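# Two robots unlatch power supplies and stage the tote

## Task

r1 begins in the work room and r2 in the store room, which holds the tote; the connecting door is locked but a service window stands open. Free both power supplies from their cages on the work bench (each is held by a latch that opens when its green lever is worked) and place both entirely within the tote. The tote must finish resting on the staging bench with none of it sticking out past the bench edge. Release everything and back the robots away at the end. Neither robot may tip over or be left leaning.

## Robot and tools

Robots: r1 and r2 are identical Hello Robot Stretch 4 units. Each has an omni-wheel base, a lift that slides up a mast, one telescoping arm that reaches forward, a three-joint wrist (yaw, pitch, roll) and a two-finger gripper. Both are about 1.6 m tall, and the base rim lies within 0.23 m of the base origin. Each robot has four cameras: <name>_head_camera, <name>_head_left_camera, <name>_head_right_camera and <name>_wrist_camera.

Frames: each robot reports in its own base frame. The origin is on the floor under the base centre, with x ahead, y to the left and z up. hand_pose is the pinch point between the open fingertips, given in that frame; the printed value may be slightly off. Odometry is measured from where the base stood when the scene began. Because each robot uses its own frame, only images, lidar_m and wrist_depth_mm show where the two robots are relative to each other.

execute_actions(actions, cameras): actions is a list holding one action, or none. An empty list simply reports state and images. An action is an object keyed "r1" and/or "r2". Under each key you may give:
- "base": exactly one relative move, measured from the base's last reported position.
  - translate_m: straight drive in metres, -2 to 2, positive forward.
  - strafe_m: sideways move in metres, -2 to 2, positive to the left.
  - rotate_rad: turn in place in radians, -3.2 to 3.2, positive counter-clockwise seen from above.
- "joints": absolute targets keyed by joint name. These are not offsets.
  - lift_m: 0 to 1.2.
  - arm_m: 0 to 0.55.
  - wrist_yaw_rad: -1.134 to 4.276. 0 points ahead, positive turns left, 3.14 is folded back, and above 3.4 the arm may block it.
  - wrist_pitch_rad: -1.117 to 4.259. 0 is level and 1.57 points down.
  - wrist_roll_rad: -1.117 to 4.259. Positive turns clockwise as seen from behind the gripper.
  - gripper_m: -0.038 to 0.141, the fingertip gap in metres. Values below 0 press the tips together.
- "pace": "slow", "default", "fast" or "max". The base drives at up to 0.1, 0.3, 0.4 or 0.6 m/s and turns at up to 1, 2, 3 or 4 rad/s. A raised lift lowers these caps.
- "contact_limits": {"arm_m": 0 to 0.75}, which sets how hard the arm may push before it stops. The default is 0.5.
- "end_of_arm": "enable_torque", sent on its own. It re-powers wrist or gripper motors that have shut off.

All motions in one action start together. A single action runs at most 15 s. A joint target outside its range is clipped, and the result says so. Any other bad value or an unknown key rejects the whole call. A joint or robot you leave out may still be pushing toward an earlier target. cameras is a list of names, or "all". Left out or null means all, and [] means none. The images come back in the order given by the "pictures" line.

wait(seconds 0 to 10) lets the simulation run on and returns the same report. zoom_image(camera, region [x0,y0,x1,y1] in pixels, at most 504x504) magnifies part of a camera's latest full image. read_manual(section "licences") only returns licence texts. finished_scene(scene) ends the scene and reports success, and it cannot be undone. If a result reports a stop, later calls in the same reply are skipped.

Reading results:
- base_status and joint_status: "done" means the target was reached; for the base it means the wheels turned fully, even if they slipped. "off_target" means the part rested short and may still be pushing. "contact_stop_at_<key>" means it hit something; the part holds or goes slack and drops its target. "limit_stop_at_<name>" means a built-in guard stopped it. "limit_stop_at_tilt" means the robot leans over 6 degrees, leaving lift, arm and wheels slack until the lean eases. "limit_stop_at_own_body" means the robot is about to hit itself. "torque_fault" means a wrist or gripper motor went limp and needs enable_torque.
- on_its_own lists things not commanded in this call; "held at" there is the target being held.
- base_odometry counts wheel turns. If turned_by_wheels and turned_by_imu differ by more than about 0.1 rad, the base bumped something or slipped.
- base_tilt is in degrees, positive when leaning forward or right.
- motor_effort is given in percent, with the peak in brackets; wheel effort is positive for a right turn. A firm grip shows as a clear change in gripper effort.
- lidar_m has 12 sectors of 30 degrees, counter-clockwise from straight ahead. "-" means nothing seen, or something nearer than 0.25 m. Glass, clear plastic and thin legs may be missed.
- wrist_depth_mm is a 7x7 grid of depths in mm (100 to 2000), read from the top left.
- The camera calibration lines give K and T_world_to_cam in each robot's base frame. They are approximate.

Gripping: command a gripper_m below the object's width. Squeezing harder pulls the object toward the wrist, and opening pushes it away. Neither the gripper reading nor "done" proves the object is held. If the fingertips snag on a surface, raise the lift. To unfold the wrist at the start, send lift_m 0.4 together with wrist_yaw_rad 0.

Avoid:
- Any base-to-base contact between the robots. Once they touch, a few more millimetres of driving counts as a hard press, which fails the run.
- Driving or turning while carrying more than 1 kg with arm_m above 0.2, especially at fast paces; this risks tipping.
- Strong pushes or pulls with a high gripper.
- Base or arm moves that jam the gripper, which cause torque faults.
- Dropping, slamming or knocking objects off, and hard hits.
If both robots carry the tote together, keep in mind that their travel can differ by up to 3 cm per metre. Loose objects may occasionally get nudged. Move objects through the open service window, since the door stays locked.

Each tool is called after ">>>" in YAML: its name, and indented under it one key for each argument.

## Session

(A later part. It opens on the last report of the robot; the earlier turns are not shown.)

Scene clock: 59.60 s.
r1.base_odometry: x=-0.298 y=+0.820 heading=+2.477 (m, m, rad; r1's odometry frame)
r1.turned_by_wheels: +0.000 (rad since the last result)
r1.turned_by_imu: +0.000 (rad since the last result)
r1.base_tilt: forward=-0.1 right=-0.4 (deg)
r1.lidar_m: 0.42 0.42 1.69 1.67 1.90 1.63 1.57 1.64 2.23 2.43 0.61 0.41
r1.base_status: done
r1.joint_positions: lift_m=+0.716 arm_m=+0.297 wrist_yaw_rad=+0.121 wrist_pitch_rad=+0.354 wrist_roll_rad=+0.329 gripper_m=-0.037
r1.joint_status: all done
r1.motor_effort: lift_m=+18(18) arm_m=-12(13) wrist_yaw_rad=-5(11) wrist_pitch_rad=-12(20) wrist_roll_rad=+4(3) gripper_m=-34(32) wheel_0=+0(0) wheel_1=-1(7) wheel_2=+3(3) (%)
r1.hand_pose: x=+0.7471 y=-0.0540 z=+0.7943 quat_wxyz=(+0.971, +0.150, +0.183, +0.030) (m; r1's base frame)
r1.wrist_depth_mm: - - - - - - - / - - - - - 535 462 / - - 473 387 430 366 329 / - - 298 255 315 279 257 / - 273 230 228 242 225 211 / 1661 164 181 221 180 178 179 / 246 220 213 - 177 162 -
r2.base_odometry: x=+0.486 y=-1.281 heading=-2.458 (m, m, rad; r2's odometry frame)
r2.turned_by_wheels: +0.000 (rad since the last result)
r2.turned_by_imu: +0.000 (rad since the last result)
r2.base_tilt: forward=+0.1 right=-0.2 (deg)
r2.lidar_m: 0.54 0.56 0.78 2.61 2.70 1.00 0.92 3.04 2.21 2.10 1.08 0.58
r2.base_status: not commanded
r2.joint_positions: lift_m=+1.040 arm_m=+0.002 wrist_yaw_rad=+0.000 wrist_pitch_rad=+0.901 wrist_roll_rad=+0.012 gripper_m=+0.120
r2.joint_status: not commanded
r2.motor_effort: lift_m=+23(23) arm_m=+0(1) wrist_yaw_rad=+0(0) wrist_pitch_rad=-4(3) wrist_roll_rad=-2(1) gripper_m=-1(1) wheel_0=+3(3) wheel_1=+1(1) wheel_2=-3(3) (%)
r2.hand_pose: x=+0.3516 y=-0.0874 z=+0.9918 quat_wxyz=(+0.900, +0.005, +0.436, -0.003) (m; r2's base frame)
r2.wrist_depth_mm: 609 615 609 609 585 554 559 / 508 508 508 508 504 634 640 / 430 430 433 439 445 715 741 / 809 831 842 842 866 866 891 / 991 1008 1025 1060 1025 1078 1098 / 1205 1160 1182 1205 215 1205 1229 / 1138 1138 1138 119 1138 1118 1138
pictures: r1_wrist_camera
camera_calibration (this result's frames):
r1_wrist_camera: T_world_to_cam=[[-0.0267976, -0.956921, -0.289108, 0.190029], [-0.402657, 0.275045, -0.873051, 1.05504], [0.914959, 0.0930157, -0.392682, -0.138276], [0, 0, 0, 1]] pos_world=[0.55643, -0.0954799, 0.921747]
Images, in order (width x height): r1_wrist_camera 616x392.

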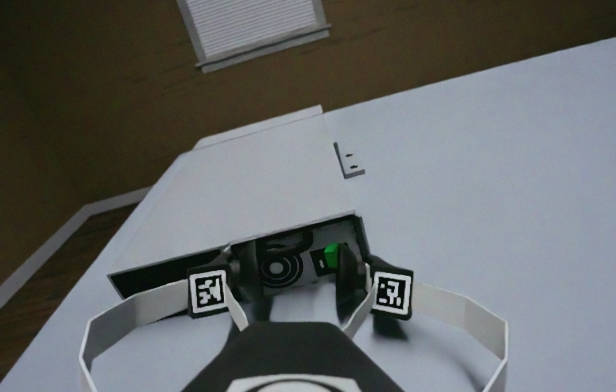

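>>> execute_actions:
  actions:
    - {"r1":{"base":{"strafe_m":-0.014},"joints":{"arm_m":0.291,"wrist_yaw_rad":0.15},"pace":"slow"}}
  cameras: ["r1_wrist_camera"]

>>> zoom_image:
  camera: "r1_wrist_camera"
  region: [180, 200, 420, 330]

Scene clock: 60.70 s.
r1.base_odometry: x=-0.289 y=+0.831 heading=+2.479 (m, m, rad; r1's odometry frame)
r1.turned_by_wheels: +0.002 (rad since the last result)
r1.turned_by_imu: +0.003 (rad since the last result)
r1.base_tilt: forward=-0.1 right=-0.4 (deg)
r1.lidar_m: 0.41 0.44 1.74 1.68 1.93 1.60 1.57 1.63 2.26 2.41 0.61 0.41
r1.base_status: done
r1.joint_positions: lift_m=+0.716 arm_m=+0.292 wrist_yaw_rad=+0.166 wrist_pitch_rad=+0.358 wrist_roll_rad=+0.329 gripper_m=-0.037
r1.joint_status: all done
r1.on_its_own: wrist_yaw_rad is at rest, and its effort (-49) is outside its rest range (-13 to +13); wrist_pitch_rad is at rest, and its effort (-25) is outside its rest range (-23 to +23)
r1.motor_effort: lift_m=+19(19) arm_m=-6(13) wrist_yaw_rad=-49(49) wrist_pitch_rad=-25(27) wrist_roll_rad=+2(1) gripper_m=-18(33) wheel_0=+16(14) wheel_1=+7(6) wheel_2=+5(7) (%)
r1.hand_pose: x=+0.7438 y=-0.0414 z=+0.7931 quat_wxyz=(+0.970, +0.146, +0.189, +0.052) (m; r1's base frame)
r1.wrist_depth_mm: - - - - - - - / - - - - - 512 439 / - - 473 347 415 355 317 / - - 289 247 298 273 252 / - 294 240 223 235 220 205 / 1808 236 182 190 176 185 176 / 240 214 210 - 172 156 -
r2.base_odometry: x=+0.486 y=-1.281 heading=-2.458 (m, m, rad; r2's odometry frame)
r2.turned_by_wheels: +0.000 (rad since the last result)
r2.turned_by_imu: +0.000 (rad since the last result)
r2.base_tilt: forward=+0.1 right=-0.3 (deg)
r2.lidar_m: 0.53 0.57 0.80 2.60 2.72 0.97 0.92 3.05 2.21 2.12 1.13 0.57
r2.base_status: not commanded
r2.joint_positions: lift_m=+1.040 arm_m=+0.002 wrist_yaw_rad=+0.000 wrist_pitch_rad=+0.901 wrist_roll_rad=+0.012 gripper_m=+0.120
r2.joint_status: not commanded
r2.motor_effort: lift_m=+23(23) arm_m=+0(0) wrist_yaw_rad=+0(1) wrist_pitch_rad=-5(4) wrist_roll_rad=+0(3) gripper_m=-1(0) wheel_0=+3(3) wheel_1=+1(1) wheel_2=-3(3) (%)
r2.hand_pose: x=+0.3516 y=-0.0874 z=+0.9918 quat_wxyz=(+0.900, +0.005, +0.436, -0.003) (m; r2's base frame)
r2.wrist_depth_mm: 603 603 615 609 591 549 559 / 504 508 504 504 504 627 647 / 433 433 433 439 442 707 750 / 820 820 842 842 854 854 878 / 1008 1008 1025 1042 1025 1078 1078 / 1205 1160 1160 1229 215 1229 1255 / 1138 1118 1138 119 1138 1118 1138
pictures: r1_wrist_camera
camera_calibration (this result's frames):
r1_wrist_camera: T_world_to_cam=[[0.0150955, -0.957347, -0.288545, 0.169982], [-0.418114, 0.256093, -0.871549, 1.05878], [0.908269, 0.133801, -0.396415, -0.127263], [0, 0, 0, 1]] pos_world=[0.555714, -0.0913864, 0.921376]
Images, in order (width x height): r1_wrist_camera 616x392.

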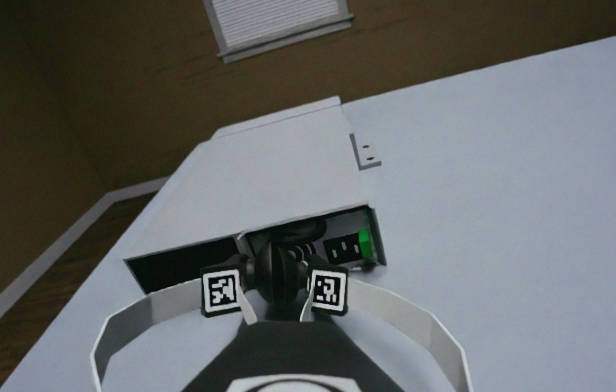

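Region (180, 200, 420, 330) of r1_wrist_camera's 616x392 image, scaled by 2.100; it fills the top 273 rows of this view, and the rest is white.

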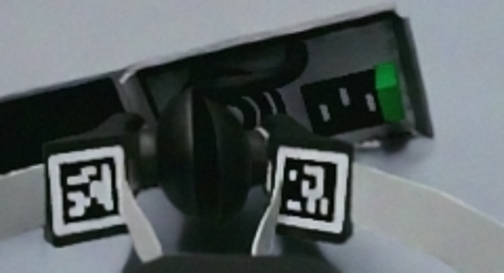

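>>> execute_actions:
  actions:
    - {"r1":{"joints":{"arm_m":0.245,"lift_m":0.724,"gripper_m":0.062,"wrist_yaw_rad":0.13}}}
  cameras: ["r1_wrist_camera"]

Scene clock: 63.17 s.
r1.base_odometry: x=-0.289 y=+0.831 heading=+2.477 (m, m, rad; r1's odometry frame)
r1.turned_by_wheels: -0.002 (rad since the last result)
r1.turned_by_imu: -0.002 (rad since the last result)
r1.base_tilt: forward=-0.1 right=-0.3 (deg)
r1.lidar_m: 0.41 0.44 1.70 1.69 1.94 1.65 1.56 1.64 2.26 2.41 0.60 0.42
r1.base_status: not commanded
r1.joint_positions: lift_m=+0.724 arm_m=+0.247 wrist_yaw_rad=+0.130 wrist_pitch_rad=+0.352 wrist_roll_rad=+0.330 gripper_m=+0.062
r1.joint_status: all done
r1.motor_effort: lift_m=+23(26) arm_m=-9(12) wrist_yaw_rad=-1(67) wrist_pitch_rad=-7(26) wrist_roll_rad=-1(3) gripper_m=-3(21) wheel_0=+0(16) wheel_1=+0(7) wheel_2=+1(9) (%)
r1.hand_pose: x=+0.6973 y=-0.0516 z=+0.8024 quat_wxyz=(+0.971, +0.150, +0.183, +0.034) (m; r1's base frame)
r1.wrist_depth_mm: - - - - - - - / - - - - - 574 496 / - - 525 436 459 387 347 / - - 325 289 336 296 270 / - 347 285 281 255 239 222 / 1863 289 238 229 199 200 187 / 257 232 227 - 187 170 -
r2.base_odometry: x=+0.486 y=-1.281 heading=-2.458 (m, m, rad; r2's odometry frame)
r2.turned_by_wheels: +0.000 (rad since the last result)
r2.turned_by_imu: +0.001 (rad since the last result)
r2.base_tilt: forward=+0.1 right=-0.2 (deg)
r2.lidar_m: 0.54 0.56 0.75 2.59 2.71 0.99 0.91 3.06 2.21 2.12 1.11 0.53
r2.base_status: not commanded
r2.joint_positions: lift_m=+1.040 arm_m=+0.002 wrist_yaw_rad=+0.000 wrist_pitch_rad=+0.901 wrist_roll_rad=+0.012 gripper_m=+0.120
r2.joint_status: not commanded
r2.motor_effort: lift_m=+23(23) arm_m=+0(0) wrist_yaw_rad=+0(0) wrist_pitch_rad=-4(5) wrist_roll_rad=-1(2) gripper_m=+1(1) wheel_0=+3(3) wheel_1=+1(1) wheel_2=-3(3) (%)
r2.hand_pose: x=+0.3516 y=-0.0874 z=+0.9918 quat_wxyz=(+0.900, +0.005, +0.436, -0.003) (m; r2's base frame)
r2.wrist_depth_mm: 609 603 609 609 591 549 559 / 504 504 508 508 508 627 640 / 433 433 433 439 445 715 741 / 820 820 831 842 854 866 878 / 976 1008 1025 1042 1025 1078 1098 / 1229 1160 1182 1205 215 1229 1255 / 1138 1118 1160 119 1138 1138 1118
pictures: r1_wrist_camera
camera_calibration (this result's frames):
r1_wrist_camera: T_world_to_cam=[[-0.0184295, -0.956874, -0.289919, 0.188132], [-0.403417, 0.272434, -0.873519, 1.04216], [0.914831, 0.10086, -0.39104, -0.0905473], [0, 0, 0, 1]] pos_world=[0.506727, -0.0947684, 0.929481]
Images, in order (width x height): r1_wrist_camera 616x392.

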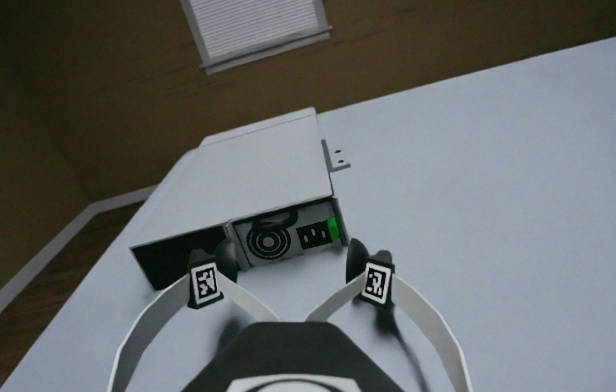

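>>> execute_actions:
  actions:
    - {"r1":{"base":{"strafe_m":0.002},"joints":{"arm_m":0.274}}}
  cameras: ["r1_wrist_camera"]

>>> execute_actions:
  actions:
    - {"r1":{"joints":{"arm_m":0.281,"gripper_m":0.04}}}
  cameras: ["r1_wrist_camera"]

Scene clock: 64.10 s.
r1.base_odometry: x=-0.291 y=+0.829 heading=+2.477 (m, m, rad; r1's odometry frame)
r1.turned_by_wheels: +0.000 (rad since the last result)
r1.turned_by_imu: +0.000 (rad since the last result)
r1.base_tilt: forward=-0.1 right=-0.3 (deg)
r1.lidar_m: 0.40 0.42 1.70 1.69 1.92 1.61 1.57 1.63 2.23 2.41 0.59 0.44
r1.base_status: done
r1.joint_positions: lift_m=+0.724 arm_m=+0.272 wrist_yaw_rad=+0.130 wrist_pitch_rad=+0.352 wrist_roll_rad=+0.330 gripper_m=+0.062
r1.joint_status: all done
r1.motor_effort: lift_m=+23(23) arm_m=+9(11) wrist_yaw_rad=-1(1) wrist_pitch_rad=-7(9) wrist_roll_rad=+1(0) gripper_m=-3(3) wheel_0=-1(5) wheel_1=-1(5) wheel_2=+0(0) (%)
r1.hand_pose: x=+0.7231 y=-0.0516 z=+0.8024 quat_wxyz=(+0.971, +0.150, +0.183, +0.034) (m; r1's base frame)
r1.wrist_depth_mm: - - - - - - - / - - - - - 574 492 / - - - 442 452 387 347 / - - 325 289 336 296 272 / - 317 255 258 252 240 222 / 1756 281 238 230 199 200 189 / 258 233 226 - 186 169 -
r2.base_odometry: x=+0.486 y=-1.281 heading=-2.458 (m, m, rad; r2's odometry frame)
r2.turned_by_wheels: +0.000 (rad since the last result)
r2.turned_by_imu: +0.000 (rad since the last result)
r2.base_tilt: forward=+0.1 right=-0.2 (deg)
r2.lidar_m: 0.52 0.57 0.80 2.61 2.72 0.98 0.91 3.05 2.20 2.12 1.10 0.56
r2.base_status: not commanded
r2.joint_positions: lift_m=+1.040 arm_m=+0.002 wrist_yaw_rad=+0.000 wrist_pitch_rad=+0.901 wrist_roll_rad=+0.012 gripper_m=+0.120
r2.joint_status: not commanded
r2.motor_effort: lift_m=+23(23) arm_m=+0(0) wrist_yaw_rad=+0(0) wrist_pitch_rad=-4(4) wrist_roll_rad=-2(1) gripper_m=-1(0) wheel_0=+3(3) wheel_1=+1(1) wheel_2=-3(3) (%)
r2.hand_pose: x=+0.3516 y=-0.0874 z=+0.9918 quat_wxyz=(+0.900, +0.005, +0.436, -0.003) (m; r2's base frame)
r2.wrist_depth_mm: 615 609 609 609 585 549 564 / 504 508 504 508 504 621 640 / 436 433 433 436 445 707 750 / 809 820 831 842 854 866 878 / 991 1008 1025 1042 1025 1098 1098 / 1205 1182 1205 1205 216 1229 1229 / 1138 1118 1118 119 1138 1118 1118
pictures: r1_wrist_camera
camera_calibration (this result's frames):
r1_wrist_camera: T_world_to_cam=[[-0.0182508, -0.956873, -0.289933, 0.188542], [-0.403404, 0.272378, -0.873542, 1.05261], [0.91484, 0.101017, -0.390977, -0.114261], [0, 0, 0, 1]] pos_world=[0.532597, -0.0947539, 0.929487]
Images, in order (width x height): r1_wrist_camera 616x392.

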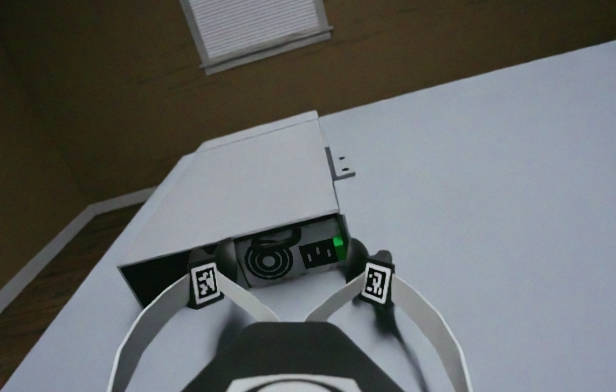

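Scene clock: 65.07 s.
r1.base_odometry: x=-0.291 y=+0.830 heading=+2.477 (m, m, rad; r1's odometry frame)
r1.turned_by_wheels: +0.000 (rad since the last result)
r1.turned_by_imu: +0.000 (rad since the last result)
r1.base_tilt: forward=-0.1 right=-0.4 (deg)
r1.lidar_m: 0.40 0.44 1.73 1.69 1.94 1.64 1.54 1.66 2.24 2.40 0.58 0.42
r1.base_status: not commanded
r1.joint_positions: lift_m=+0.724 arm_m=+0.279 wrist_yaw_rad=+0.127 wrist_pitch_rad=+0.353 wrist_roll_rad=+0.330 gripper_m=+0.040
r1.joint_status: all done
r1.motor_effort: lift_m=+23(23) arm_m=+9(9) wrist_yaw_rad=+6(8) wrist_pitch_rad=-9(10) wrist_roll_rad=+0(1) gripper_m=-7(3) wheel_0=-2(2) wheel_1=-1(1) wheel_2=+0(0) (%)
r1.hand_pose: x=+0.7299 y=-0.0523 z=+0.8022 quat_wxyz=(+0.971, +0.150, +0.183, +0.033) (m; r1's base frame)
r1.wrist_depth_mm: - - - - - - - / - - - - - 559 488 / - - 627 436 459 387 345 / - - 322 291 336 294 268 / - 312 250 247 259 238 222 / 1708 276 196 229 198 199 187 / 256 229 226 - 185 168 -
r2.base_odometry: x=+0.486 y=-1.281 heading=-2.458 (m, m, rad; r2's odometry frame)
r2.turned_by_wheels: +0.000 (rad since the last result)
r2.turned_by_imu: +0.000 (rad since the last result)
r2.base_tilt: forward=+0.1 right=-0.2 (deg)
r2.lidar_m: 0.51 0.54 0.74 2.61 2.71 0.95 0.91 3.06 2.21 2.09 1.08 0.56
r2.base_status: not commanded
r2.joint_positions: lift_m=+1.040 arm_m=+0.002 wrist_yaw_rad=+0.000 wrist_pitch_rad=+0.901 wrist_roll_rad=+0.012 gripper_m=+0.120
r2.joint_status: not commanded
r2.motor_effort: lift_m=+23(23) arm_m=+0(1) wrist_yaw_rad=+0(0) wrist_pitch_rad=-3(4) wrist_roll_rad=-1(0) gripper_m=-1(1) wheel_0=+3(3) wheel_1=+1(1) wheel_2=-2(3) (%)
r2.hand_pose: x=+0.3516 y=-0.0874 z=+0.9918 quat_wxyz=(+0.900, +0.005, +0.436, -0.003) (m; r2's base frame)
r2.wrist_depth_mm: 603 603 609 609 585 549 554 / 504 508 504 504 504 627 640 / 433 433 433 439 445 707 741 / 809 820 842 854 866 878 878 / 991 1025 1025 1060 1008 1060 1098 / 1229 1182 1205 1229 215 1229 1229 / 1160 1138 1138 119 1160 1118 1138
pictures: r1_wrist_camera
camera_calibration (this result's frames):
r1_wrist_camera: T_world_to_cam=[[-0.0210238, -0.95682, -0.28992, 0.189909], [-0.403262, 0.273464, -0.873268, 1.05513], [0.914843, 0.0985543, -0.391598, -0.120102], [0, 0, 0, 1]] pos_world=[0.539359, -0.0949935, 0.929434]
Images, in order (width x height): r1_wrist_camera 616x392.

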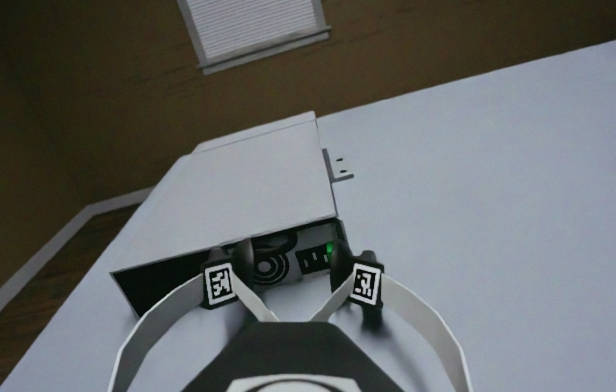

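>>> execute_actions:
  actions:
    - {"r1":{"base":{"strafe_m":0.009},"joints":{"lift_m":0.721,"gripper_m":0.036,"arm_m":0.284},"pace":"slow"}}
  cameras: ["r1_wrist_camera"]

>>> execute_actions:
  actions:
    - {"r1":{"joints":{"arm_m":0.293},"pace":"slow"}}
  cameras: ["r1_wrist_camera"]

>>> zoom_image:
  camera: "r1_wrist_camera"
  region: [180, 200, 420, 330]

Scene clock: 66.37 s.
r1.base_odometry: x=-0.296 y=+0.822 heading=+2.477 (m, m, rad; r1's odometry frame)
r1.turned_by_wheels: +0.000 (rad since the last result)
r1.turned_by_imu: +0.000 (rad since the last result)
r1.base_tilt: forward=+0.0 right=-0.3 (deg)
r1.lidar_m: 0.41 0.42 1.72 1.68 1.87 1.61 1.55 1.64 2.25 2.42 0.61 0.42
r1.base_status: done
r1.joint_positions: lift_m=+0.721 arm_m=+0.282 wrist_yaw_rad=+0.124 wrist_pitch_rad=+0.353 wrist_roll_rad=+0.330 gripper_m=+0.036
r1.joint_status: all done
r1.on_its_own: wrist_yaw_rad is at rest, and its effort (+15) is outside its rest range (-13 to +13)
r1.motor_effort: lift_m=+16(23) arm_m=+10(9) wrist_yaw_rad=+15(16) wrist_pitch_rad=-9(10) wrist_roll_rad=+0(1) gripper_m=-7(6) wheel_0=-4(4) wheel_1=-1(2) wheel_2=-2(2) (%)
r1.hand_pose: x=+0.7326 y=-0.0533 z=+0.7998 quat_wxyz=(+0.971, +0.151, +0.183, +0.031) (m; r1's base frame)
r1.wrist_depth_mm: - - - - - - - / - - - - - 559 484 / - - 627 427 452 382 342 / - - 315 276 330 291 266 / - 307 246 244 254 236 220 / 1708 276 189 226 195 198 185 / 254 227 223 - 183 166 -
r2.base_odometry: x=+0.486 y=-1.281 heading=-2.458 (m, m, rad; r2's odometry frame)
r2.turned_by_wheels: +0.000 (rad since the last result)
r2.turned_by_imu: +0.000 (rad since the last result)
r2.base_tilt: forward=+0.1 right=-0.2 (deg)
r2.lidar_m: 0.53 0.57 0.78 2.60 2.72 0.98 0.91 3.05 2.22 2.09 1.10 0.57
r2.base_status: not commanded
r2.joint_positions: lift_m=+1.040 arm_m=+0.002 wrist_yaw_rad=+0.000 wrist_pitch_rad=+0.901 wrist_roll_rad=+0.012 gripper_m=+0.120
r2.joint_status: not commanded
r2.motor_effort: lift_m=+23(23) arm_m=+0(1) wrist_yaw_rad=-1(1) wrist_pitch_rad=-4(4) wrist_roll_rad=-1(4) gripper_m=-1(1) wheel_0=+3(3) wheel_1=+1(1) wheel_2=-3(3) (%)
r2.hand_pose: x=+0.3516 y=-0.0874 z=+0.9918 quat_wxyz=(+0.900, +0.005, +0.436, -0.003) (m; r2's base frame)
r2.wrist_depth_mm: 609 609 615 609 591 554 559 / 504 504 504 508 504 627 640 / 436 433 430 436 445 707 732 / 820 831 831 854 866 866 878 / 991 1008 1025 1042 1025 1078 1098 / 1205 1160 1182 1255 216 1229 1255 / 1138 1118 1118 119 1138 1138 1138
pictures: r1_wrist_camera
camera_calibration (this result's frames):
r1_wrist_camera: T_world_to_cam=[[-0.0244114, -0.956732, -0.289945, 0.190816], [-0.402141, 0.274929, -0.873325, 1.05368], [0.915252, 0.0952799, -0.391453, -0.123991], [0, 0, 0, 1]] pos_world=[0.541868, -0.095313, 0.926992]
Images, in order (width x height): r1_wrist_camera 616x392.

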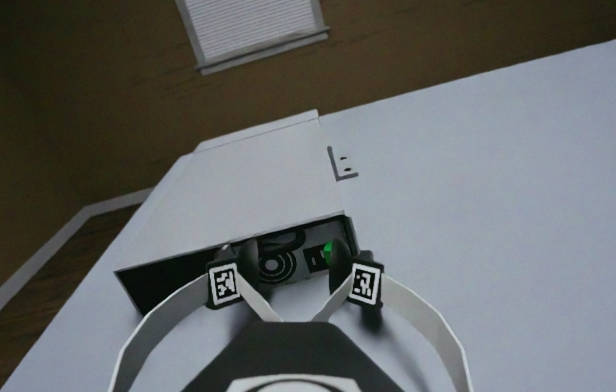

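Scene clock: 67.27 s.
r1.base_odometry: x=-0.296 y=+0.822 heading=+2.476 (m, m, rad; r1's odometry frame)
r1.turned_by_wheels: +0.000 (rad since the last result)
r1.turned_by_imu: +0.000 (rad since the last result)
r1.base_tilt: forward=-0.1 right=-0.4 (deg)
r1.lidar_m: 0.39 0.42 1.74 1.68 1.93 1.64 1.56 1.63 2.26 2.42 0.56 0.44
r1.base_status: not commanded
r1.joint_positions: lift_m=+0.721 arm_m=+0.290 wrist_yaw_rad=+0.121 wrist_pitch_rad=+0.357 wrist_roll_rad=+0.330 gripper_m=+0.036
r1.joint_status: all done
r1.on_its_own: wrist_yaw_rad is at rest, and its effort (+24) is outside its rest range (-13 to +13)
r1.motor_effort: lift_m=+16(16) arm_m=+16(17) wrist_yaw_rad=+24(24) wrist_pitch_rad=-22(22) wrist_roll_rad=+1(0) gripper_m=-4(7) wheel_0=-2(4) wheel_1=+1(1) wheel_2=-7(7) (%)
r1.hand_pose: x=+0.7400 y=-0.0541 z=+0.7986 quat_wxyz=(+0.971, +0.151, +0.185, +0.030) (m; r1's base frame)
r1.wrist_depth_mm: - - - - - - - / - - - - - 549 473 / - - 496 421 442 375 336 / - - 310 270 325 289 263 / - 285 241 238 250 233 217 / 1708 270 197 229 192 194 184 / 252 224 221 - 182 166 -
r2.base_odometry: x=+0.486 y=-1.281 heading=-2.458 (m, m, rad; r2's odometry frame)
r2.turned_by_wheels: +0.000 (rad since the last result)
r2.turned_by_imu: +0.000 (rad since the last result)
r2.base_tilt: forward=+0.1 right=-0.2 (deg)
r2.lidar_m: 0.53 0.56 0.79 2.60 2.71 0.94 0.92 3.08 2.23 2.12 1.10 0.55
r2.base_status: not commanded
r2.joint_positions: lift_m=+1.040 arm_m=+0.002 wrist_yaw_rad=+0.000 wrist_pitch_rad=+0.901 wrist_roll_rad=+0.012 gripper_m=+0.120
r2.joint_status: not commanded
r2.motor_effort: lift_m=+23(23) arm_m=+0(1) wrist_yaw_rad=+0(0) wrist_pitch_rad=-4(5) wrist_roll_rad=-2(2) gripper_m=-1(1) wheel_0=+3(3) wheel_1=+1(1) wheel_2=-3(3) (%)
r2.hand_pose: x=+0.3516 y=-0.0874 z=+0.9918 quat_wxyz=(+0.900, +0.005, +0.436, -0.003) (m; r2's base frame)
r2.wrist_depth_mm: 609 609 609 609 591 549 559 / 508 504 508 504 504 634 640 / 433 430 436 439 442 707 732 / 809 831 831 842 866 866 878 / 991 991 1025 1042 1025 1060 1078 / 1229 1160 1182 1229 216 1229 1229 / 1138 1138 1138 119 1138 1138 1160
pictures: r1_wrist_camera
camera_calibration (this result's frames):
r1_wrist_camera: T_world_to_cam=[[-0.028294, -0.956817, -0.289311, 0.192229], [-0.405224, 0.275558, -0.871701, 1.05683], [0.91378, 0.0925719, -0.395521, -0.126909], [0, 0, 0, 1]] pos_world=[0.549656, -0.09554, 0.926654]
Images, in order (width x height): r1_wrist_camera 616x392.

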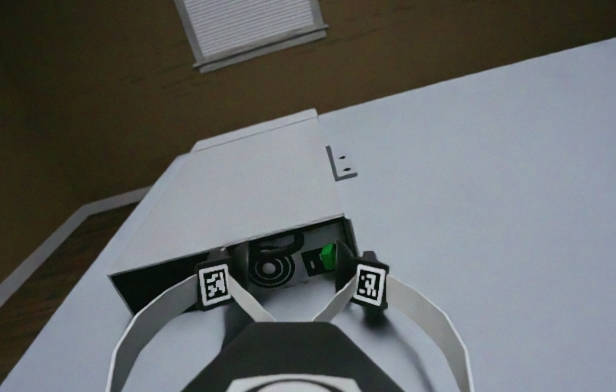

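Region (180, 200, 420, 330) of r1_wrist_camera's 616x392 image, scaled by 2.100; it fills the top 273 rows of this view, and the rest is white.

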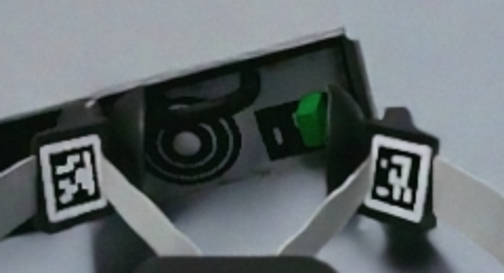

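>>> execute_actions:
  actions:
    - {"r1":{"joints":{"arm_m":0.300,"gripper_m":0.0,"lift_m":0.719},"pace":"slow"}}
  cameras: ["r1_wrist_camera"]

>>> execute_actions:
  actions:
    - {"r1":{"joints":{"arm_m":0.308,"gripper_m":-0.038,"lift_m":0.716},"pace":"slow"}}
  cameras: ["r1_wrist_camera"]

>>> zoom_image:
  camera: "r1_wrist_camera"
  region: [180, 200, 420, 330]

Scene clock: 69.10 s.
r1.base_odometry: x=-0.296 y=+0.822 heading=+2.477 (m, m, rad; r1's odometry frame)
r1.turned_by_wheels: +0.000 (rad since the last result)
r1.turned_by_imu: +0.001 (rad since the last result)
r1.base_tilt: forward=+0.0 right=-0.3 (deg)
r1.lidar_m: 0.41 0.42 1.71 1.70 1.93 1.64 1.54 1.62 2.27 2.43 0.60 0.42
r1.base_status: not commanded
r1.joint_positions: lift_m=+0.719 arm_m=+0.297 wrist_yaw_rad=+0.123 wrist_pitch_rad=+0.360 wrist_roll_rad=+0.330 gripper_m=+0.001
r1.joint_status: all done
r1.on_its_own: wrist_yaw_rad is at rest, and its effort (+18) is outside its rest range (-13 to +13); wrist_pitch_rad is at rest, and its effort (-28) is outside its rest range (-23 to +23)
r1.motor_effort: lift_m=+16(15) arm_m=+15(19) wrist_yaw_rad=+18(29) wrist_pitch_rad=-28(31) wrist_roll_rad=+0(2) gripper_m=-19(20) wheel_0=+1(2) wheel_1=+3(3) wheel_2=-9(11) (%)
r1.hand_pose: x=+0.7470 y=-0.0535 z=+0.7960 quat_wxyz=(+0.970, +0.150, +0.186, +0.031) (m; r1's base frame)
r1.wrist_depth_mm: - - - - - - - / - - - - - 535 459 / - - 466 397 430 368 327 / - - 300 260 315 282 258 / - 274 231 229 244 227 213 / 1661 242 211 224 187 185 181 / 244 220 216 - 179 163 -
r2.base_odometry: x=+0.486 y=-1.281 heading=-2.458 (m, m, rad; r2's odometry frame)
r2.turned_by_wheels: +0.000 (rad since the last result)
r2.turned_by_imu: +0.000 (rad since the last result)
r2.base_tilt: forward=+0.2 right=-0.2 (deg)
r2.lidar_m: 0.54 0.56 0.81 2.60 2.72 0.98 0.91 3.05 2.18 2.10 1.12 0.57
r2.base_status: not commanded
r2.joint_positions: lift_m=+1.040 arm_m=+0.002 wrist_yaw_rad=+0.000 wrist_pitch_rad=+0.901 wrist_roll_rad=+0.012 gripper_m=+0.120
r2.joint_status: not commanded
r2.motor_effort: lift_m=+23(23) arm_m=+0(0) wrist_yaw_rad=+0(0) wrist_pitch_rad=-4(4) wrist_roll_rad=-2(2) gripper_m=+0(1) wheel_0=+3(3) wheel_1=+1(1) wheel_2=-3(3) (%)
r2.hand_pose: x=+0.3516 y=-0.0874 z=+0.9918 quat_wxyz=(+0.900, +0.005, +0.436, -0.003) (m; r2's base frame)
r2.wrist_depth_mm: 603 609 609 609 585 554 559 / 504 508 504 504 504 627 634 / 433 436 433 439 445 707 741 / 820 820 842 842 866 866 878 / 1008 1025 1025 1042 1025 1078 1078 / 1205 1182 1205 1229 215 1229 1229 / 1138 1118 1118 119 1138 1138 1138
pictures: r1_wrist_camera
camera_calibration (this result's frames):
r1_wrist_camera: T_world_to_cam=[[-0.0267286, -0.956967, -0.288964, 0.190819], [-0.407951, 0.274343, -0.870811, 1.05848], [0.912612, 0.0946077, -0.397728, -0.131674], [0, 0, 0, 1]] pos_world=[0.557077, -0.095323, 0.924508]
Images, in order (width x height): r1_wrist_camera 616x392.

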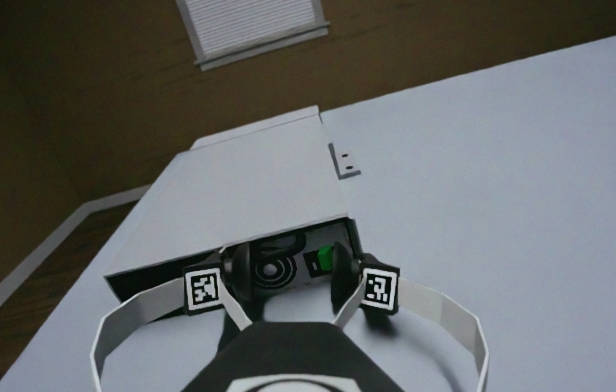

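Scene clock: 70.53 s.
r1.base_odometry: x=-0.296 y=+0.822 heading=+2.477 (m, m, rad; r1's odometry frame)
r1.turned_by_wheels: +0.000 (rad since the last result)
r1.turned_by_imu: +0.000 (rad since the last result)
r1.base_tilt: forward=-0.1 right=-0.3 (deg)
r1.lidar_m: 0.41 0.40 1.72 1.68 1.91 1.63 1.56 1.64 2.27 2.42 0.60 0.41
r1.base_status: not commanded
r1.joint_positions: lift_m=+0.716 arm_m=+0.305 wrist_yaw_rad=+0.125 wrist_pitch_rad=+0.360 wrist_roll_rad=+0.330 gripper_m=-0.037
r1.joint_status: all done
r1.on_its_own: wrist_yaw_rad is at rest, and its effort (+15) is outside its rest range (-13 to +13); wrist_pitch_rad is at rest, and its effort (-30) is outside its rest range (-23 to +23)
r1.motor_effort: lift_m=+16(18) arm_m=+14(18) wrist_yaw_rad=+15(26) wrist_pitch_rad=-30(32) wrist_roll_rad=-1(1) gripper_m=-27(28) wheel_0=+2(2) wheel_1=+4(4) wheel_2=-8(10) (%)
r1.hand_pose: x=+0.7551 y=-0.0532 z=+0.7928 quat_wxyz=(+0.970, +0.150, +0.186, +0.031) (m; r1's base frame)
r1.wrist_depth_mm: - - - - - - - / - - - - - 512 442 / - - 442 382 415 359 322 / - - 290 253 309 274 252 / - 259 221 220 236 222 207 / 322 171 193 219 181 179 177 / 237 220 211 - 175 160 -
r2.base_odometry: x=+0.486 y=-1.281 heading=-2.458 (m, m, rad; r2's odometry frame)
r2.turned_by_wheels: +0.000 (rad since the last result)
r2.turned_by_imu: +0.000 (rad since the last result)
r2.base_tilt: forward=+0.1 right=-0.2 (deg)
r2.lidar_m: 0.52 0.58 0.77 2.60 2.72 0.99 0.93 3.08 2.20 2.11 1.13 0.57
r2.base_status: not commanded
r2.joint_positions: lift_m=+1.040 arm_m=+0.002 wrist_yaw_rad=+0.000 wrist_pitch_rad=+0.901 wrist_roll_rad=+0.012 gripper_m=+0.120
r2.joint_status: not commanded
r2.motor_effort: lift_m=+22(23) arm_m=+0(0) wrist_yaw_rad=+0(1) wrist_pitch_rad=-4(4) wrist_roll_rad=-1(2) gripper_m=+0(1) wheel_0=+2(3) wheel_1=+1(1) wheel_2=-3(3) (%)
r2.hand_pose: x=+0.3516 y=-0.0874 z=+0.9918 quat_wxyz=(+0.900, +0.005, +0.436, -0.003) (m; r2's base frame)
r2.wrist_depth_mm: 603 609 609 609 591 554 559 / 500 504 504 504 504 627 640 / 436 433 430 439 445 707 741 / 820 820 831 842 866 866 891 / 1008 1008 1025 1042 1025 1078 1078 / 1229 1160 1205 1229 215 1205 1229 / 1138 1118 1138 119 1138 1118 1138
pictures: r1_wrist_camera
camera_calibration (this result's frames):
r1_wrist_camera: T_world_to_cam=[[-0.0258556, -0.957049, -0.288771, 0.18956], [-0.408814, 0.27373, -0.870599, 1.05934], [0.912251, 0.0955438, -0.398333, -0.139584], [0, 0, 0, 1]] pos_world=[0.565312, -0.0952201, 0.921402]
Images, in order (width x height): r1_wrist_camera 616x392.

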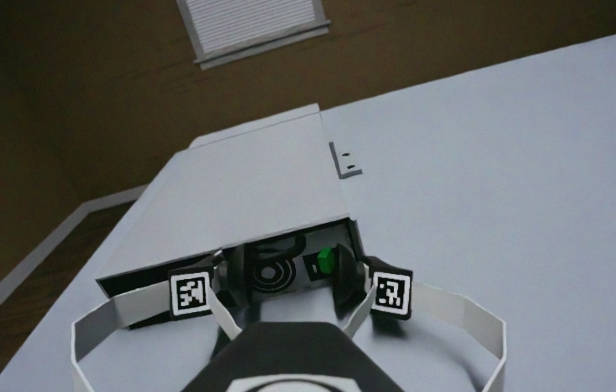

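Region (180, 200, 420, 330) of r1_wrist_camera's 616x392 image, scaled by 2.100; it fills the top 273 rows of this view, and the rest is white.

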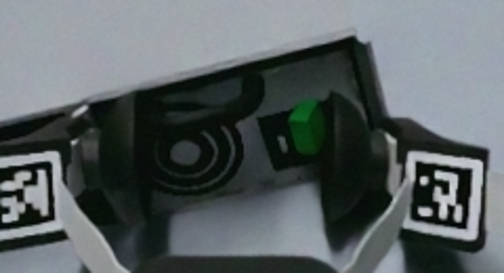

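Deep. Now pull with right strafe.

>>> execute_actions:
  actions:
    - {"r1":{"base":{"strafe_m":-0.008},"joints":{"arm_m":0.300},"pace":"slow"}}
  cameras: ["r1_wrist_camera"]

>>> execute_actions:
  actions:
    - {"r1":{"base":{"strafe_m":-0.008},"joints":{"arm_m":0.295},"pace":"slow"}}
  cameras: ["r1_wrist_camera"]

>>> zoom_image:
  camera: "r1_wrist_camera"
  region: [180, 200, 420, 330]

Scene clock: 71.53 s.
r1.base_odometry: x=-0.291 y=+0.829 heading=+2.477 (m, m, rad; r1's odometry frame)
r1.turned_by_wheels: +0.000 (rad since the last result)
r1.turned_by_imu: +0.001 (rad since the last result)
r1.base_tilt: forward=-0.1 right=-0.4 (deg)
r1.lidar_m: 0.40 0.42 1.74 1.69 1.95 1.61 1.56 1.63 2.27 2.42 0.59 0.45
r1.base_status: done
r1.joint_positions: lift_m=+0.716 arm_m=+0.302 wrist_yaw_rad=+0.134 wrist_pitch_rad=+0.357 wrist_roll_rad=+0.329 gripper_m=-0.037
r1.joint_status: all done
r1.motor_effort: lift_m=+18(18) arm_m=-10(13) wrist_yaw_rad=-13(14) wrist_pitch_rad=-21(30) wrist_roll_rad=+0(3) gripper_m=-32(33) wheel_0=+3(7) wheel_1=+0(3) wheel_2=+3(7) (%)
r1.hand_pose: x=+0.7521 y=-0.0505 z=+0.7935 quat_wxyz=(+0.971, +0.149, +0.186, +0.036) (m; r1's base frame)
r1.wrist_depth_mm: - - - - - - - / - - - - - 521 449 / - - 449 389 421 357 322 / - - 293 255 314 274 253 / - 265 224 222 244 224 208 / 976 163 196 220 182 179 178 / 238 221 212 - 176 160 -
r2.base_odometry: x=+0.486 y=-1.281 heading=-2.458 (m, m, rad; r2's odometry frame)
r2.turned_by_wheels: +0.000 (rad since the last result)
r2.turned_by_imu: +0.000 (rad since the last result)
r2.base_tilt: forward=+0.2 right=-0.3 (deg)
r2.lidar_m: 0.53 0.57 0.77 2.60 2.70 0.97 0.92 3.04 2.19 2.12 1.13 0.55
r2.base_status: not commanded
r2.joint_positions: lift_m=+1.040 arm_m=+0.002 wrist_yaw_rad=+0.000 wrist_pitch_rad=+0.901 wrist_roll_rad=+0.012 gripper_m=+0.120
r2.joint_status: not commanded
r2.motor_effort: lift_m=+23(23) arm_m=+0(0) wrist_yaw_rad=+0(0) wrist_pitch_rad=-4(4) wrist_roll_rad=-2(3) gripper_m=-1(1) wheel_0=+3(3) wheel_1=+1(1) wheel_2=-3(3) (%)
r2.hand_pose: x=+0.3516 y=-0.0874 z=+0.9918 quat_wxyz=(+0.900, +0.005, +0.436, -0.003) (m; r2's base frame)
r2.wrist_depth_mm: 603 609 615 609 585 559 564 / 508 508 504 504 504 627 634 / 433 433 430 439 442 707 741 / 820 831 831 842 866 878 878 / 991 1008 1025 1025 1008 1078 1078 / 1205 1160 1205 1229 216 1229 1255 / 1138 1118 1138 119 1138 1118 1138
pictures: r1_wrist_camera
camera_calibration (this result's frames):
r1_wrist_camera: T_world_to_cam=[[-0.015731, -0.957173, -0.289088, 0.184915], [-0.408588, 0.270036, -0.871858, 1.05867], [0.912583, 0.104403, -0.395338, -0.139018], [0, 0, 0, 1]] pos_world=[0.562336, -0.0943702, 0.921511]
Images, in order (width x height): r1_wrist_camera 616x392.

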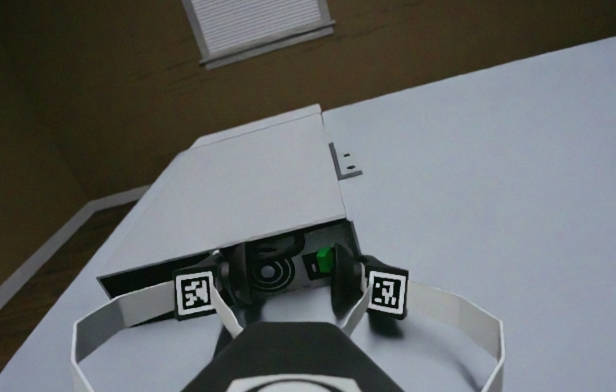

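Scene clock: 72.33 s.
r1.base_odometry: x=-0.286 y=+0.835 heading=+2.479 (m, m, rad; r1's odometry frame)
r1.turned_by_wheels: +0.001 (rad since the last result)
r1.turned_by_imu: +0.002 (rad since the last result)
r1.base_tilt: forward=-0.1 right=-0.4 (deg)
r1.lidar_m: 0.40 0.43 1.74 1.68 1.94 1.65 1.56 1.66 2.25 2.39 0.58 0.43
r1.base_status: done
r1.joint_positions: lift_m=+0.716 arm_m=+0.297 wrist_yaw_rad=+0.141 wrist_pitch_rad=+0.355 wrist_roll_rad=+0.329 gripper_m=-0.037
r1.joint_status: all done
r1.on_its_own: wrist_yaw_rad is at rest, and its effort (-33) is outside its rest range (-13 to +13)
r1.motor_effort: lift_m=+19(19) arm_m=-11(11) wrist_yaw_rad=-33(33) wrist_pitch_rad=-17(21) wrist_roll_rad=+1(0) gripper_m=-35(32) wheel_0=+8(8) wheel_1=+2(5) wheel_2=+7(9) (%)
r1.hand_pose: x=+0.7480 y=-0.0486 z=+0.7940 quat_wxyz=(+0.971, +0.149, +0.185, +0.039) (m; r1's base frame)
r1.wrist_depth_mm: - - - - - - - / - - - - - 535 449 / - - 466 397 424 362 324 / - - 296 257 315 276 255 / - 270 228 225 248 224 209 / 991 162 198 221 180 180 178 / 241 223 213 - 176 160 -
r2.base_odometry: x=+0.486 y=-1.281 heading=-2.458 (m, m, rad; r2's odometry frame)
r2.turned_by_wheels: +0.000 (rad since the last result)
r2.turned_by_imu: +0.000 (rad since the last result)
r2.base_tilt: forward=+0.1 right=-0.2 (deg)
r2.lidar_m: 0.53 0.55 0.79 2.59 2.70 0.99 0.90 3.06 2.21 2.10 1.14 0.58
r2.base_status: not commanded
r2.joint_positions: lift_m=+1.040 arm_m=+0.002 wrist_yaw_rad=+0.000 wrist_pitch_rad=+0.901 wrist_roll_rad=+0.012 gripper_m=+0.120
r2.joint_status: not commanded
r2.motor_effort: lift_m=+23(23) arm_m=+0(0) wrist_yaw_rad=+0(1) wrist_pitch_rad=-4(3) wrist_roll_rad=+0(2) gripper_m=+0(2) wheel_0=+3(3) wheel_1=+1(1) wheel_2=-3(3) (%)
r2.hand_pose: x=+0.3516 y=-0.0874 z=+0.9918 quat_wxyz=(+0.900, +0.005, +0.436, -0.003) (m; r2's base frame)
r2.wrist_depth_mm: 609 609 609 609 591 554 559 / 508 504 508 504 508 627 640 / 433 430 433 439 442 707 741 / 820 820 831 842 854 878 878 / 991 1025 1025 1060 1008 1060 1078 / 1205 1160 1182 1229 215 1229 1255 / 1138 1138 1138 119 1138 1138 1138
pictures: r1_wrist_camera
camera_calibration (this result's frames):
r1_wrist_camera: T_world_to_cam=[[-0.00866471, -0.957237, -0.289174, 0.1816], [-0.408729, 0.267315, -0.87263, 1.05748], [0.912615, 0.110633, -0.393566, -0.13635], [0, 0, 0, 1]] pos_world=[0.558231, -0.0937606, 0.921641]
Images, in order (width x height): r1_wrist_camera 616x392.

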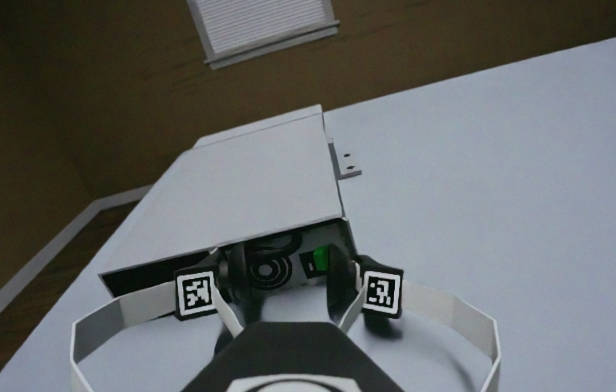

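Region (180, 200, 420, 330) of r1_wrist_camera's 616x392 image, scaled by 2.100; it fills the top 273 rows of this view, and the rest is white.

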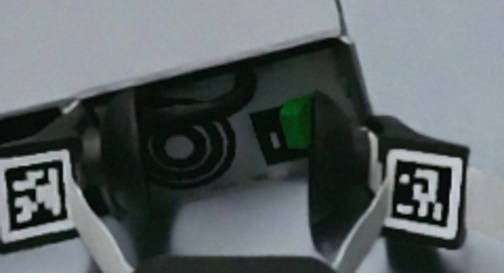

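>>> execute_actions:
  actions:
    - {"r1":{"base":{"strafe_m":-0.007},"joints":{"arm_m":0.291},"pace":"slow"}}
  cameras: ["r1_wrist_camera"]

>>> zoom_image:
  camera: "r1_wrist_camera"
  region: [180, 200, 420, 330]

Scene clock: 73.23 s.
r1.base_odometry: x=-0.282 y=+0.840 heading=+2.480 (m, m, rad; r1's odometry frame)
r1.turned_by_wheels: +0.002 (rad since the last result)
r1.turned_by_imu: +0.002 (rad since the last result)
r1.base_tilt: forward=-0.1 right=-0.4 (deg)
r1.lidar_m: 0.41 0.43 1.75 1.70 1.94 1.63 1.54 1.61 2.22 2.39 0.61 0.41
r1.base_status: done
r1.joint_positions: lift_m=+0.716 arm_m=+0.292 wrist_yaw_rad=+0.143 wrist_pitch_rad=+0.355 wrist_roll_rad=+0.329 gripper_m=-0.037
r1.joint_status: all done
r1.on_its_own: wrist_yaw_rad is at rest, and its effort (-39) is outside its rest range (-13 to +13)
r1.motor_effort: lift_m=+19(19) arm_m=-4(13) wrist_yaw_rad=-39(40) wrist_pitch_rad=-15(16) wrist_roll_rad=+1(2) gripper_m=-22(34) wheel_0=+13(10) wheel_1=+6(8) wheel_2=+3(8) (%)
r1.hand_pose: x=+0.7428 y=-0.0480 z=+0.7940 quat_wxyz=(+0.971, +0.148, +0.185, +0.040) (m; r1's base frame)
r1.wrist_depth_mm: - - - - - - - / - - - - - 535 455 / - - 473 394 427 364 324 / - - 298 265 314 278 254 / - 273 234 228 250 224 210 / 1008 169 200 202 180 187 178 / 242 224 213 - 176 159 -
r2.base_odometry: x=+0.486 y=-1.281 heading=-2.458 (m, m, rad; r2's odometry frame)
r2.turned_by_wheels: +0.000 (rad since the last result)
r2.turned_by_imu: +0.000 (rad since the last result)
r2.base_tilt: forward=+0.1 right=-0.3 (deg)
r2.lidar_m: 0.51 0.57 0.78 2.60 2.70 0.97 0.91 3.05 2.19 2.12 1.12 0.56
r2.base_status: not commanded
r2.joint_positions: lift_m=+1.040 arm_m=+0.002 wrist_yaw_rad=+0.000 wrist_pitch_rad=+0.901 wrist_roll_rad=+0.012 gripper_m=+0.120
r2.joint_status: not commanded
r2.motor_effort: lift_m=+22(23) arm_m=+0(0) wrist_yaw_rad=+0(0) wrist_pitch_rad=-4(4) wrist_roll_rad=-3(2) gripper_m=-1(1) wheel_0=+2(3) wheel_1=+1(1) wheel_2=-2(3) (%)
r2.hand_pose: x=+0.3516 y=-0.0874 z=+0.9918 quat_wxyz=(+0.900, +0.005, +0.436, -0.003) (m; r2's base frame)
r2.wrist_depth_mm: 603 603 609 609 585 554 559 / 504 504 504 504 504 627 634 / 433 433 433 439 445 715 741 / 809 820 831 854 866 866 878 / 991 1008 1042 1060 1025 1078 1098 / 1205 1182 1205 1229 216 1229 1229 / 1160 1138 1160 119 1138 1118 1138
pictures: r1_wrist_camera
camera_calibration (this result's frames):
r1_wrist_camera: T_world_to_cam=[[-0.00672438, -0.957301, -0.289015, 0.180508], [-0.409267, 0.266341, -0.872676, 1.05561], [0.91239, 0.112416, -0.393583, -0.131465], [0, 0, 0, 1]] pos_world=[0.553189, -0.0935736, 0.921636]
Images, in order (width x height): r1_wrist_camera 616x392.

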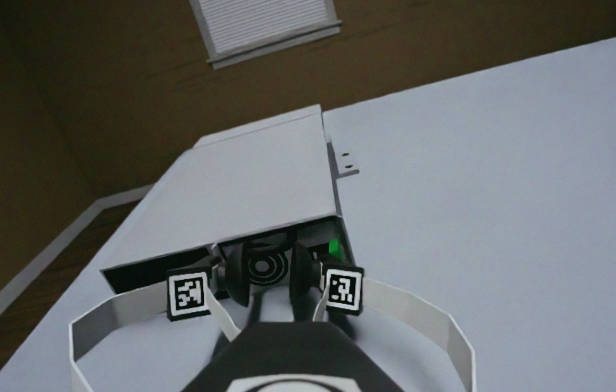

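Region (180, 200, 420, 330) of r1_wrist_camera's 616x392 image, scaled by 2.100; it fills the top 273 rows of this view, and the rest is white.

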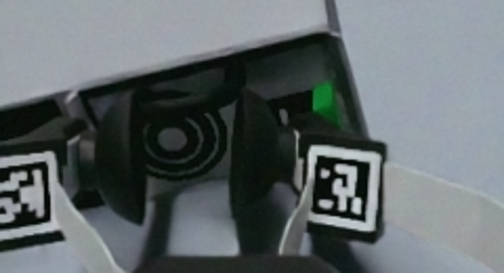

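>>> execute_actions:
  actions:
    - {"r1":{"joints":{"arm_m":0.25,"gripper_m":0.0}}}
  cameras: []

>>> execute_actions:
  actions:
    - {"r1":{"base":{"strafe_m":0.028},"joints":{"arm_m":0.26,"lift_m":0.730,"gripper_m":0.062,"wrist_yaw_rad":0.08,"wrist_roll_rad":0.40}}}
  cameras: ["r1_wrist_camera"]

Scene clock: 74.70 s.
r1.base_odometry: x=-0.282 y=+0.840 heading=+2.479 (m, m, rad; r1's odometry frame)
r1.turned_by_wheels: -0.002 (rad since the last result)
r1.turned_by_imu: -0.002 (rad since the last result)
r1.base_tilt: forward=+0.0 right=-0.3 (deg)
r1.lidar_m: 0.40 0.43 1.77 1.69 1.95 1.62 1.56 1.64 2.27 2.39 0.58 0.42
r1.base_status: not commanded
r1.joint_positions: lift_m=+0.716 arm_m=+0.252 wrist_yaw_rad=+0.130 wrist_pitch_rad=+0.352 wrist_roll_rad=+0.330 gripper_m=+0.000
r1.joint_status: all done
r1.motor_effort: lift_m=+19(19) arm_m=-9(11) wrist_yaw_rad=+0(40) wrist_pitch_rad=-9(17) wrist_roll_rad=+2(0) gripper_m=-6(21) wheel_0=-1(13) wheel_1=-2(6) wheel_2=+1(3) (%)
r1.hand_pose: x=+0.7023 y=-0.0516 z=+0.7947 quat_wxyz=(+0.971, +0.150, +0.183, +0.034) (m; r1's base frame)
r1.wrist_depth_mm: - - - - - - - / - - - - - 544 466 / - - 473 436 436 373 332 / - - 304 287 319 281 259 / - 324 282 262 253 229 212 / 314 278 184 188 178 190 180 / 246 218 216 - 174 162 -
r2.base_odometry: x=+0.486 y=-1.281 heading=-2.458 (m, m, rad; r2's odometry frame)
r2.turned_by_wheels: +0.000 (rad since the last result)
r2.turned_by_imu: +0.000 (rad since the last result)
r2.base_tilt: forward=+0.1 right=-0.2 (deg)
r2.lidar_m: 0.51 0.57 0.80 2.60 2.74 0.97 0.92 3.06 2.20 2.11 1.11 0.57
r2.base_status: not commanded
r2.joint_positions: lift_m=+1.040 arm_m=+0.002 wrist_yaw_rad=+0.000 wrist_pitch_rad=+0.901 wrist_roll_rad=+0.012 gripper_m=+0.120
r2.joint_status: not commanded
r2.motor_effort: lift_m=+22(23) arm_m=+0(1) wrist_yaw_rad=+0(1) wrist_pitch_rad=-4(3) wrist_roll_rad=-1(1) gripper_m=-1(1) wheel_0=+3(2) wheel_1=+1(1) wheel_2=-3(2) (%)
r2.hand_pose: x=+0.3516 y=-0.0874 z=+0.9918 quat_wxyz=(+0.900, +0.005, +0.436, -0.003) (m; r2's base frame)
r2.wrist_depth_mm: 609 609 609 603 585 554 564 / 504 508 504 508 504 634 640 / 430 436 430 436 442 707 732 / 809 820 842 854 854 878 891 / 1008 1025 1025 1042 1008 1098 1098 / 1205 1160 1182 1229 216 1229 1255 / 1160 1118 1118 119 1138 1138 1138
pictures: none
No camera images: the call's "cameras" was empty. Leave "cameras" out to get every camera's image.

Scene clock: 76.10 s.
r1.base_odometry: x=-0.299 y=+0.818 heading=+2.479 (m, m, rad; r1's odometry frame)
r1.turned_by_wheels: +0.000 (rad since the last result)
r1.turned_by_imu: +0.000 (rad since the last result)
r1.base_tilt: forward=+0.0 right=-0.4 (deg)
r1.lidar_m: 0.38 0.42 1.72 1.66 1.88 1.64 1.56 1.64 2.24 2.43 0.59 0.42
r1.base_status: done
r1.joint_positions: lift_m=+0.730 arm_m=+0.258 wrist_yaw_rad=+0.080 wrist_pitch_rad=+0.352 wrist_roll_rad=+0.400 gripper_m=+0.062
r1.joint_status: all done
r1.motor_effort: lift_m=+22(23) arm_m=+9(7) wrist_yaw_rad=-2(3) wrist_pitch_rad=-7(7) wrist_roll_rad=+1(1) gripper_m=-1(6) wheel_0=+1(8) wheel_1=-1(7) wheel_2=+0(0) (%)
r1.hand_pose: x=+0.7062 y=-0.0654 z=+0.8085 quat_wxyz=(+0.966, +0.188, +0.179, +0.004) (m; r1's base frame)
r1.wrist_depth_mm: - - - - - - 647 / - - - - - 517 439 / - - - 488 445 370 327 / - - 349 304 336 290 258 / - 410 274 277 257 236 218 / - 306 252 236 198 200 186 / 301 252 240 - 190 170 -
r2.base_odometry: x=+0.486 y=-1.281 heading=-2.458 (m, m, rad; r2's odometry frame)
r2.turned_by_wheels: +0.000 (rad since the last result)
r2.turned_by_imu: +0.000 (rad since the last result)
r2.base_tilt: forward=+0.2 right=-0.2 (deg)
r2.lidar_m: 0.53 0.56 0.77 2.60 2.70 0.95 0.89 3.05 2.19 2.13 1.10 0.55
r2.base_status: not commanded
r2.joint_positions: lift_m=+1.040 arm_m=+0.002 wrist_yaw_rad=+0.000 wrist_pitch_rad=+0.901 wrist_roll_rad=+0.012 gripper_m=+0.120
r2.joint_status: not commanded
r2.motor_effort: lift_m=+23(23) arm_m=+0(1) wrist_yaw_rad=-1(0) wrist_pitch_rad=-5(4) wrist_roll_rad=-2(3) gripper_m=-2(0) wheel_0=+3(3) wheel_1=+1(0) wheel_2=-3(3) (%)
r2.hand_pose: x=+0.3516 y=-0.0874 z=+0.9918 quat_wxyz=(+0.900, +0.005, +0.436, -0.003) (m; r2's base frame)
r2.wrist_depth_mm: 609 609 615 603 591 549 559 / 500 504 508 508 504 627 640 / 436 433 433 436 445 723 741 / 831 831 842 854 854 866 878 / 991 1008 1025 1025 1008 1098 1098 / 1205 1160 1182 1229 216 1229 1281 / 1138 1118 1138 119 1138 1138 1138
pictures: r1_wrist_camera
camera_calibration (this result's frames):
r1_wrist_camera: T_world_to_cam=[[-0.0903746, -0.931877, -0.351338, 0.278923], [-0.385914, 0.357987, -0.850244, 1.02928], [0.918097, 0.0587459, -0.391977, -0.099283], [0, 0, 0, 1]] pos_world=[0.513573, -0.102715, 0.934218]
Images, in order (width x height): r1_wrist_camera 616x392.

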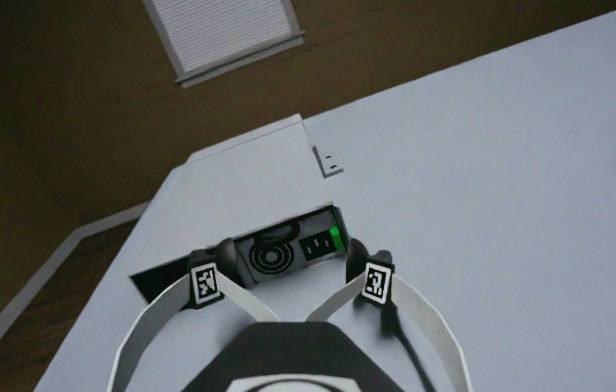

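>>> execute_actions:
  actions:
    - {"r1":{"base":{"strafe_m":-0.02},"joints":{"arm_m":0.262,"wrist_yaw_rad":0.15}}}
  cameras: []

>>> execute_actions:
  actions:
    - {"r1":{"joints":{"arm_m":0.274}}}
  cameras: ["r1_wrist_camera"]

Scene clock: 77.03 s.
r1.base_odometry: x=-0.287 y=+0.834 heading=+2.479 (m, m, rad; r1's odometry frame)
r1.turned_by_wheels: +0.000 (rad since the last result)
r1.turned_by_imu: +0.000 (rad since the last result)
r1.base_tilt: forward=-0.1 right=-0.4 (deg)
r1.lidar_m: 0.40 0.41 1.73 1.68 1.93 1.63 1.57 1.64 2.29 2.40 0.62 0.43
r1.base_status: done
r1.joint_positions: lift_m=+0.730 arm_m=+0.260 wrist_yaw_rad=+0.150 wrist_pitch_rad=+0.352 wrist_roll_rad=+0.400 gripper_m=+0.062
r1.joint_status: all done
r1.motor_effort: lift_m=+22(22) arm_m=+9(8) wrist_yaw_rad=-1(1) wrist_pitch_rad=-6(8) wrist_roll_rad=+0(2) gripper_m=-1(3) wheel_0=+0(7) wheel_1=+2(6) wheel_2=+1(0) (%)
r1.hand_pose: x=+0.7122 y=-0.0460 z=+0.8085 quat_wxyz=(+0.965, +0.182, +0.186, +0.038) (m; r1's base frame)
r1.wrist_depth_mm: - - - - - - - / - - - - - 517 436 / - - - 459 449 370 325 / - - 353 296 334 289 260 / - 424 272 271 257 236 218 / - 312 253 237 199 200 186 / 301 253 241 - 191 170 -
r2.base_odometry: x=+0.486 y=-1.281 heading=-2.458 (m, m, rad; r2's odometry frame)
r2.turned_by_wheels: +0.000 (rad since the last result)
r2.turned_by_imu: +0.000 (rad since the last result)
r2.base_tilt: forward=+0.1 right=-0.2 (deg)
r2.lidar_m: 0.54 0.58 0.77 2.61 2.70 0.98 0.92 3.06 2.22 2.10 1.12 0.57
r2.base_status: not commanded
r2.joint_positions: lift_m=+1.040 arm_m=+0.002 wrist_yaw_rad=+0.000 wrist_pitch_rad=+0.901 wrist_roll_rad=+0.012 gripper_m=+0.120
r2.joint_status: not commanded
r2.motor_effort: lift_m=+23(23) arm_m=+0(1) wrist_yaw_rad=+0(0) wrist_pitch_rad=-4(4) wrist_roll_rad=-1(2) gripper_m=+0(0) wheel_0=+3(3) wheel_1=+1(1) wheel_2=-3(3) (%)
r2.hand_pose: x=+0.3516 y=-0.0874 z=+0.9918 quat_wxyz=(+0.900, +0.005, +0.436, -0.003) (m; r2's base frame)
r2.wrist_depth_mm: 603 609 609 615 591 554 559 / 504 508 504 504 504 627 640 / 433 433 433 439 445 715 741 / 820 831 842 854 854 866 891 / 991 1008 1042 1042 1008 1078 1078 / 1205 1160 1182 1229 215 1229 1229 / 1138 1118 1138 119 1138 1138 1138
pictures: none
No camera images: the call's "cameras" was empty. Leave "cameras" out to get every camera's image.

Scene clock: 77.67 s.
r1.base_odometry: x=-0.287 y=+0.834 heading=+2.479 (m, m, rad; r1's odometry frame)
r1.turned_by_wheels: +0.000 (rad since the last result)
r1.turned_by_imu: +0.000 (rad since the last result)
r1.base_tilt: forward=-0.1 right=-0.4 (deg)
r1.lidar_m: 0.39 0.44 1.75 1.70 1.93 1.63 1.55 1.66 2.25 2.42 0.59 0.41
r1.base_status: not commanded
r1.joint_positions: lift_m=+0.730 arm_m=+0.272 wrist_yaw_rad=+0.150 wrist_pitch_rad=+0.352 wrist_roll_rad=+0.400 gripper_m=+0.062
r1.joint_status: all done
r1.motor_effort: lift_m=+23(23) arm_m=+9(10) wrist_yaw_rad=-2(1) wrist_pitch_rad=-7(7) wrist_roll_rad=+0(0) gripper_m=-2(2) wheel_0=+0(0) wheel_1=+2(2) wheel_2=+1(1) (%)
r1.hand_pose: x=+0.7241 y=-0.0460 z=+0.8085 quat_wxyz=(+0.965, +0.182, +0.186, +0.038) (m; r1's base frame)
r1.wrist_depth_mm: - - - - - - - / - - - - - 517 433 / - - - 459 449 373 325 / - - 351 297 332 290 260 / - 424 259 257 257 237 219 / - 301 251 236 198 200 185 / 301 253 239 - 190 170 -
r2.base_odometry: x=+0.486 y=-1.281 heading=-2.458 (m, m, rad; r2's odometry frame)
r2.turned_by_wheels: +0.000 (rad since the last result)
r2.turned_by_imu: +0.000 (rad since the last result)
r2.base_tilt: forward=+0.1 right=-0.2 (deg)
r2.lidar_m: 0.54 0.57 0.78 2.60 2.71 0.95 0.93 3.04 2.19 2.12 1.08 0.56
r2.base_status: not commanded
r2.joint_positions: lift_m=+1.040 arm_m=+0.002 wrist_yaw_rad=+0.000 wrist_pitch_rad=+0.901 wrist_roll_rad=+0.012 gripper_m=+0.120
r2.joint_status: not commanded
r2.motor_effort: lift_m=+23(23) arm_m=+0(0) wrist_yaw_rad=+0(0) wrist_pitch_rad=-4(4) wrist_roll_rad=-4(2) gripper_m=-1(1) wheel_0=+3(3) wheel_1=+1(1) wheel_2=-3(3) (%)
r2.hand_pose: x=+0.3516 y=-0.0874 z=+0.9918 quat_wxyz=(+0.900, +0.005, +0.436, -0.003) (m; r2's base frame)
r2.wrist_depth_mm: 603 609 609 609 591 554 559 / 508 508 504 508 504 627 640 / 433 430 433 439 445 707 741 / 820 831 831 842 866 866 878 / 991 1008 1025 1042 1025 1060 1098 / 1229 1160 1182 1205 216 1229 1229 / 1138 1098 1160 119 1138 1118 1138
pictures: r1_wrist_camera
camera_calibration (this result's frames):
r1_wrist_camera: T_world_to_cam=[[-0.0252174, -0.935902, -0.351356, 0.251319], [-0.409924, 0.330241, -0.850237, 1.04532], [0.911771, 0.122589, -0.391977, -0.109335], [0, 0, 0, 1]] pos_world=[0.53453, -0.0965955, 0.934218]
Images, in order (width x height): r1_wrist_camera 616x392.

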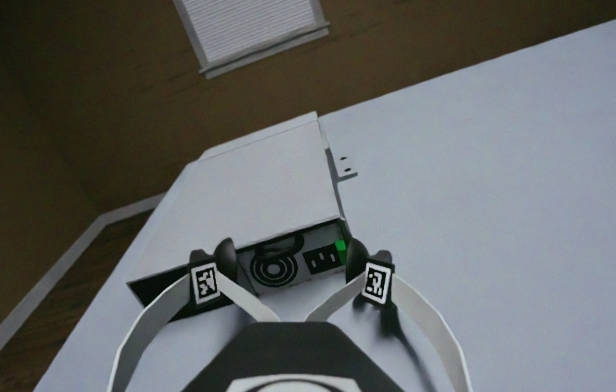

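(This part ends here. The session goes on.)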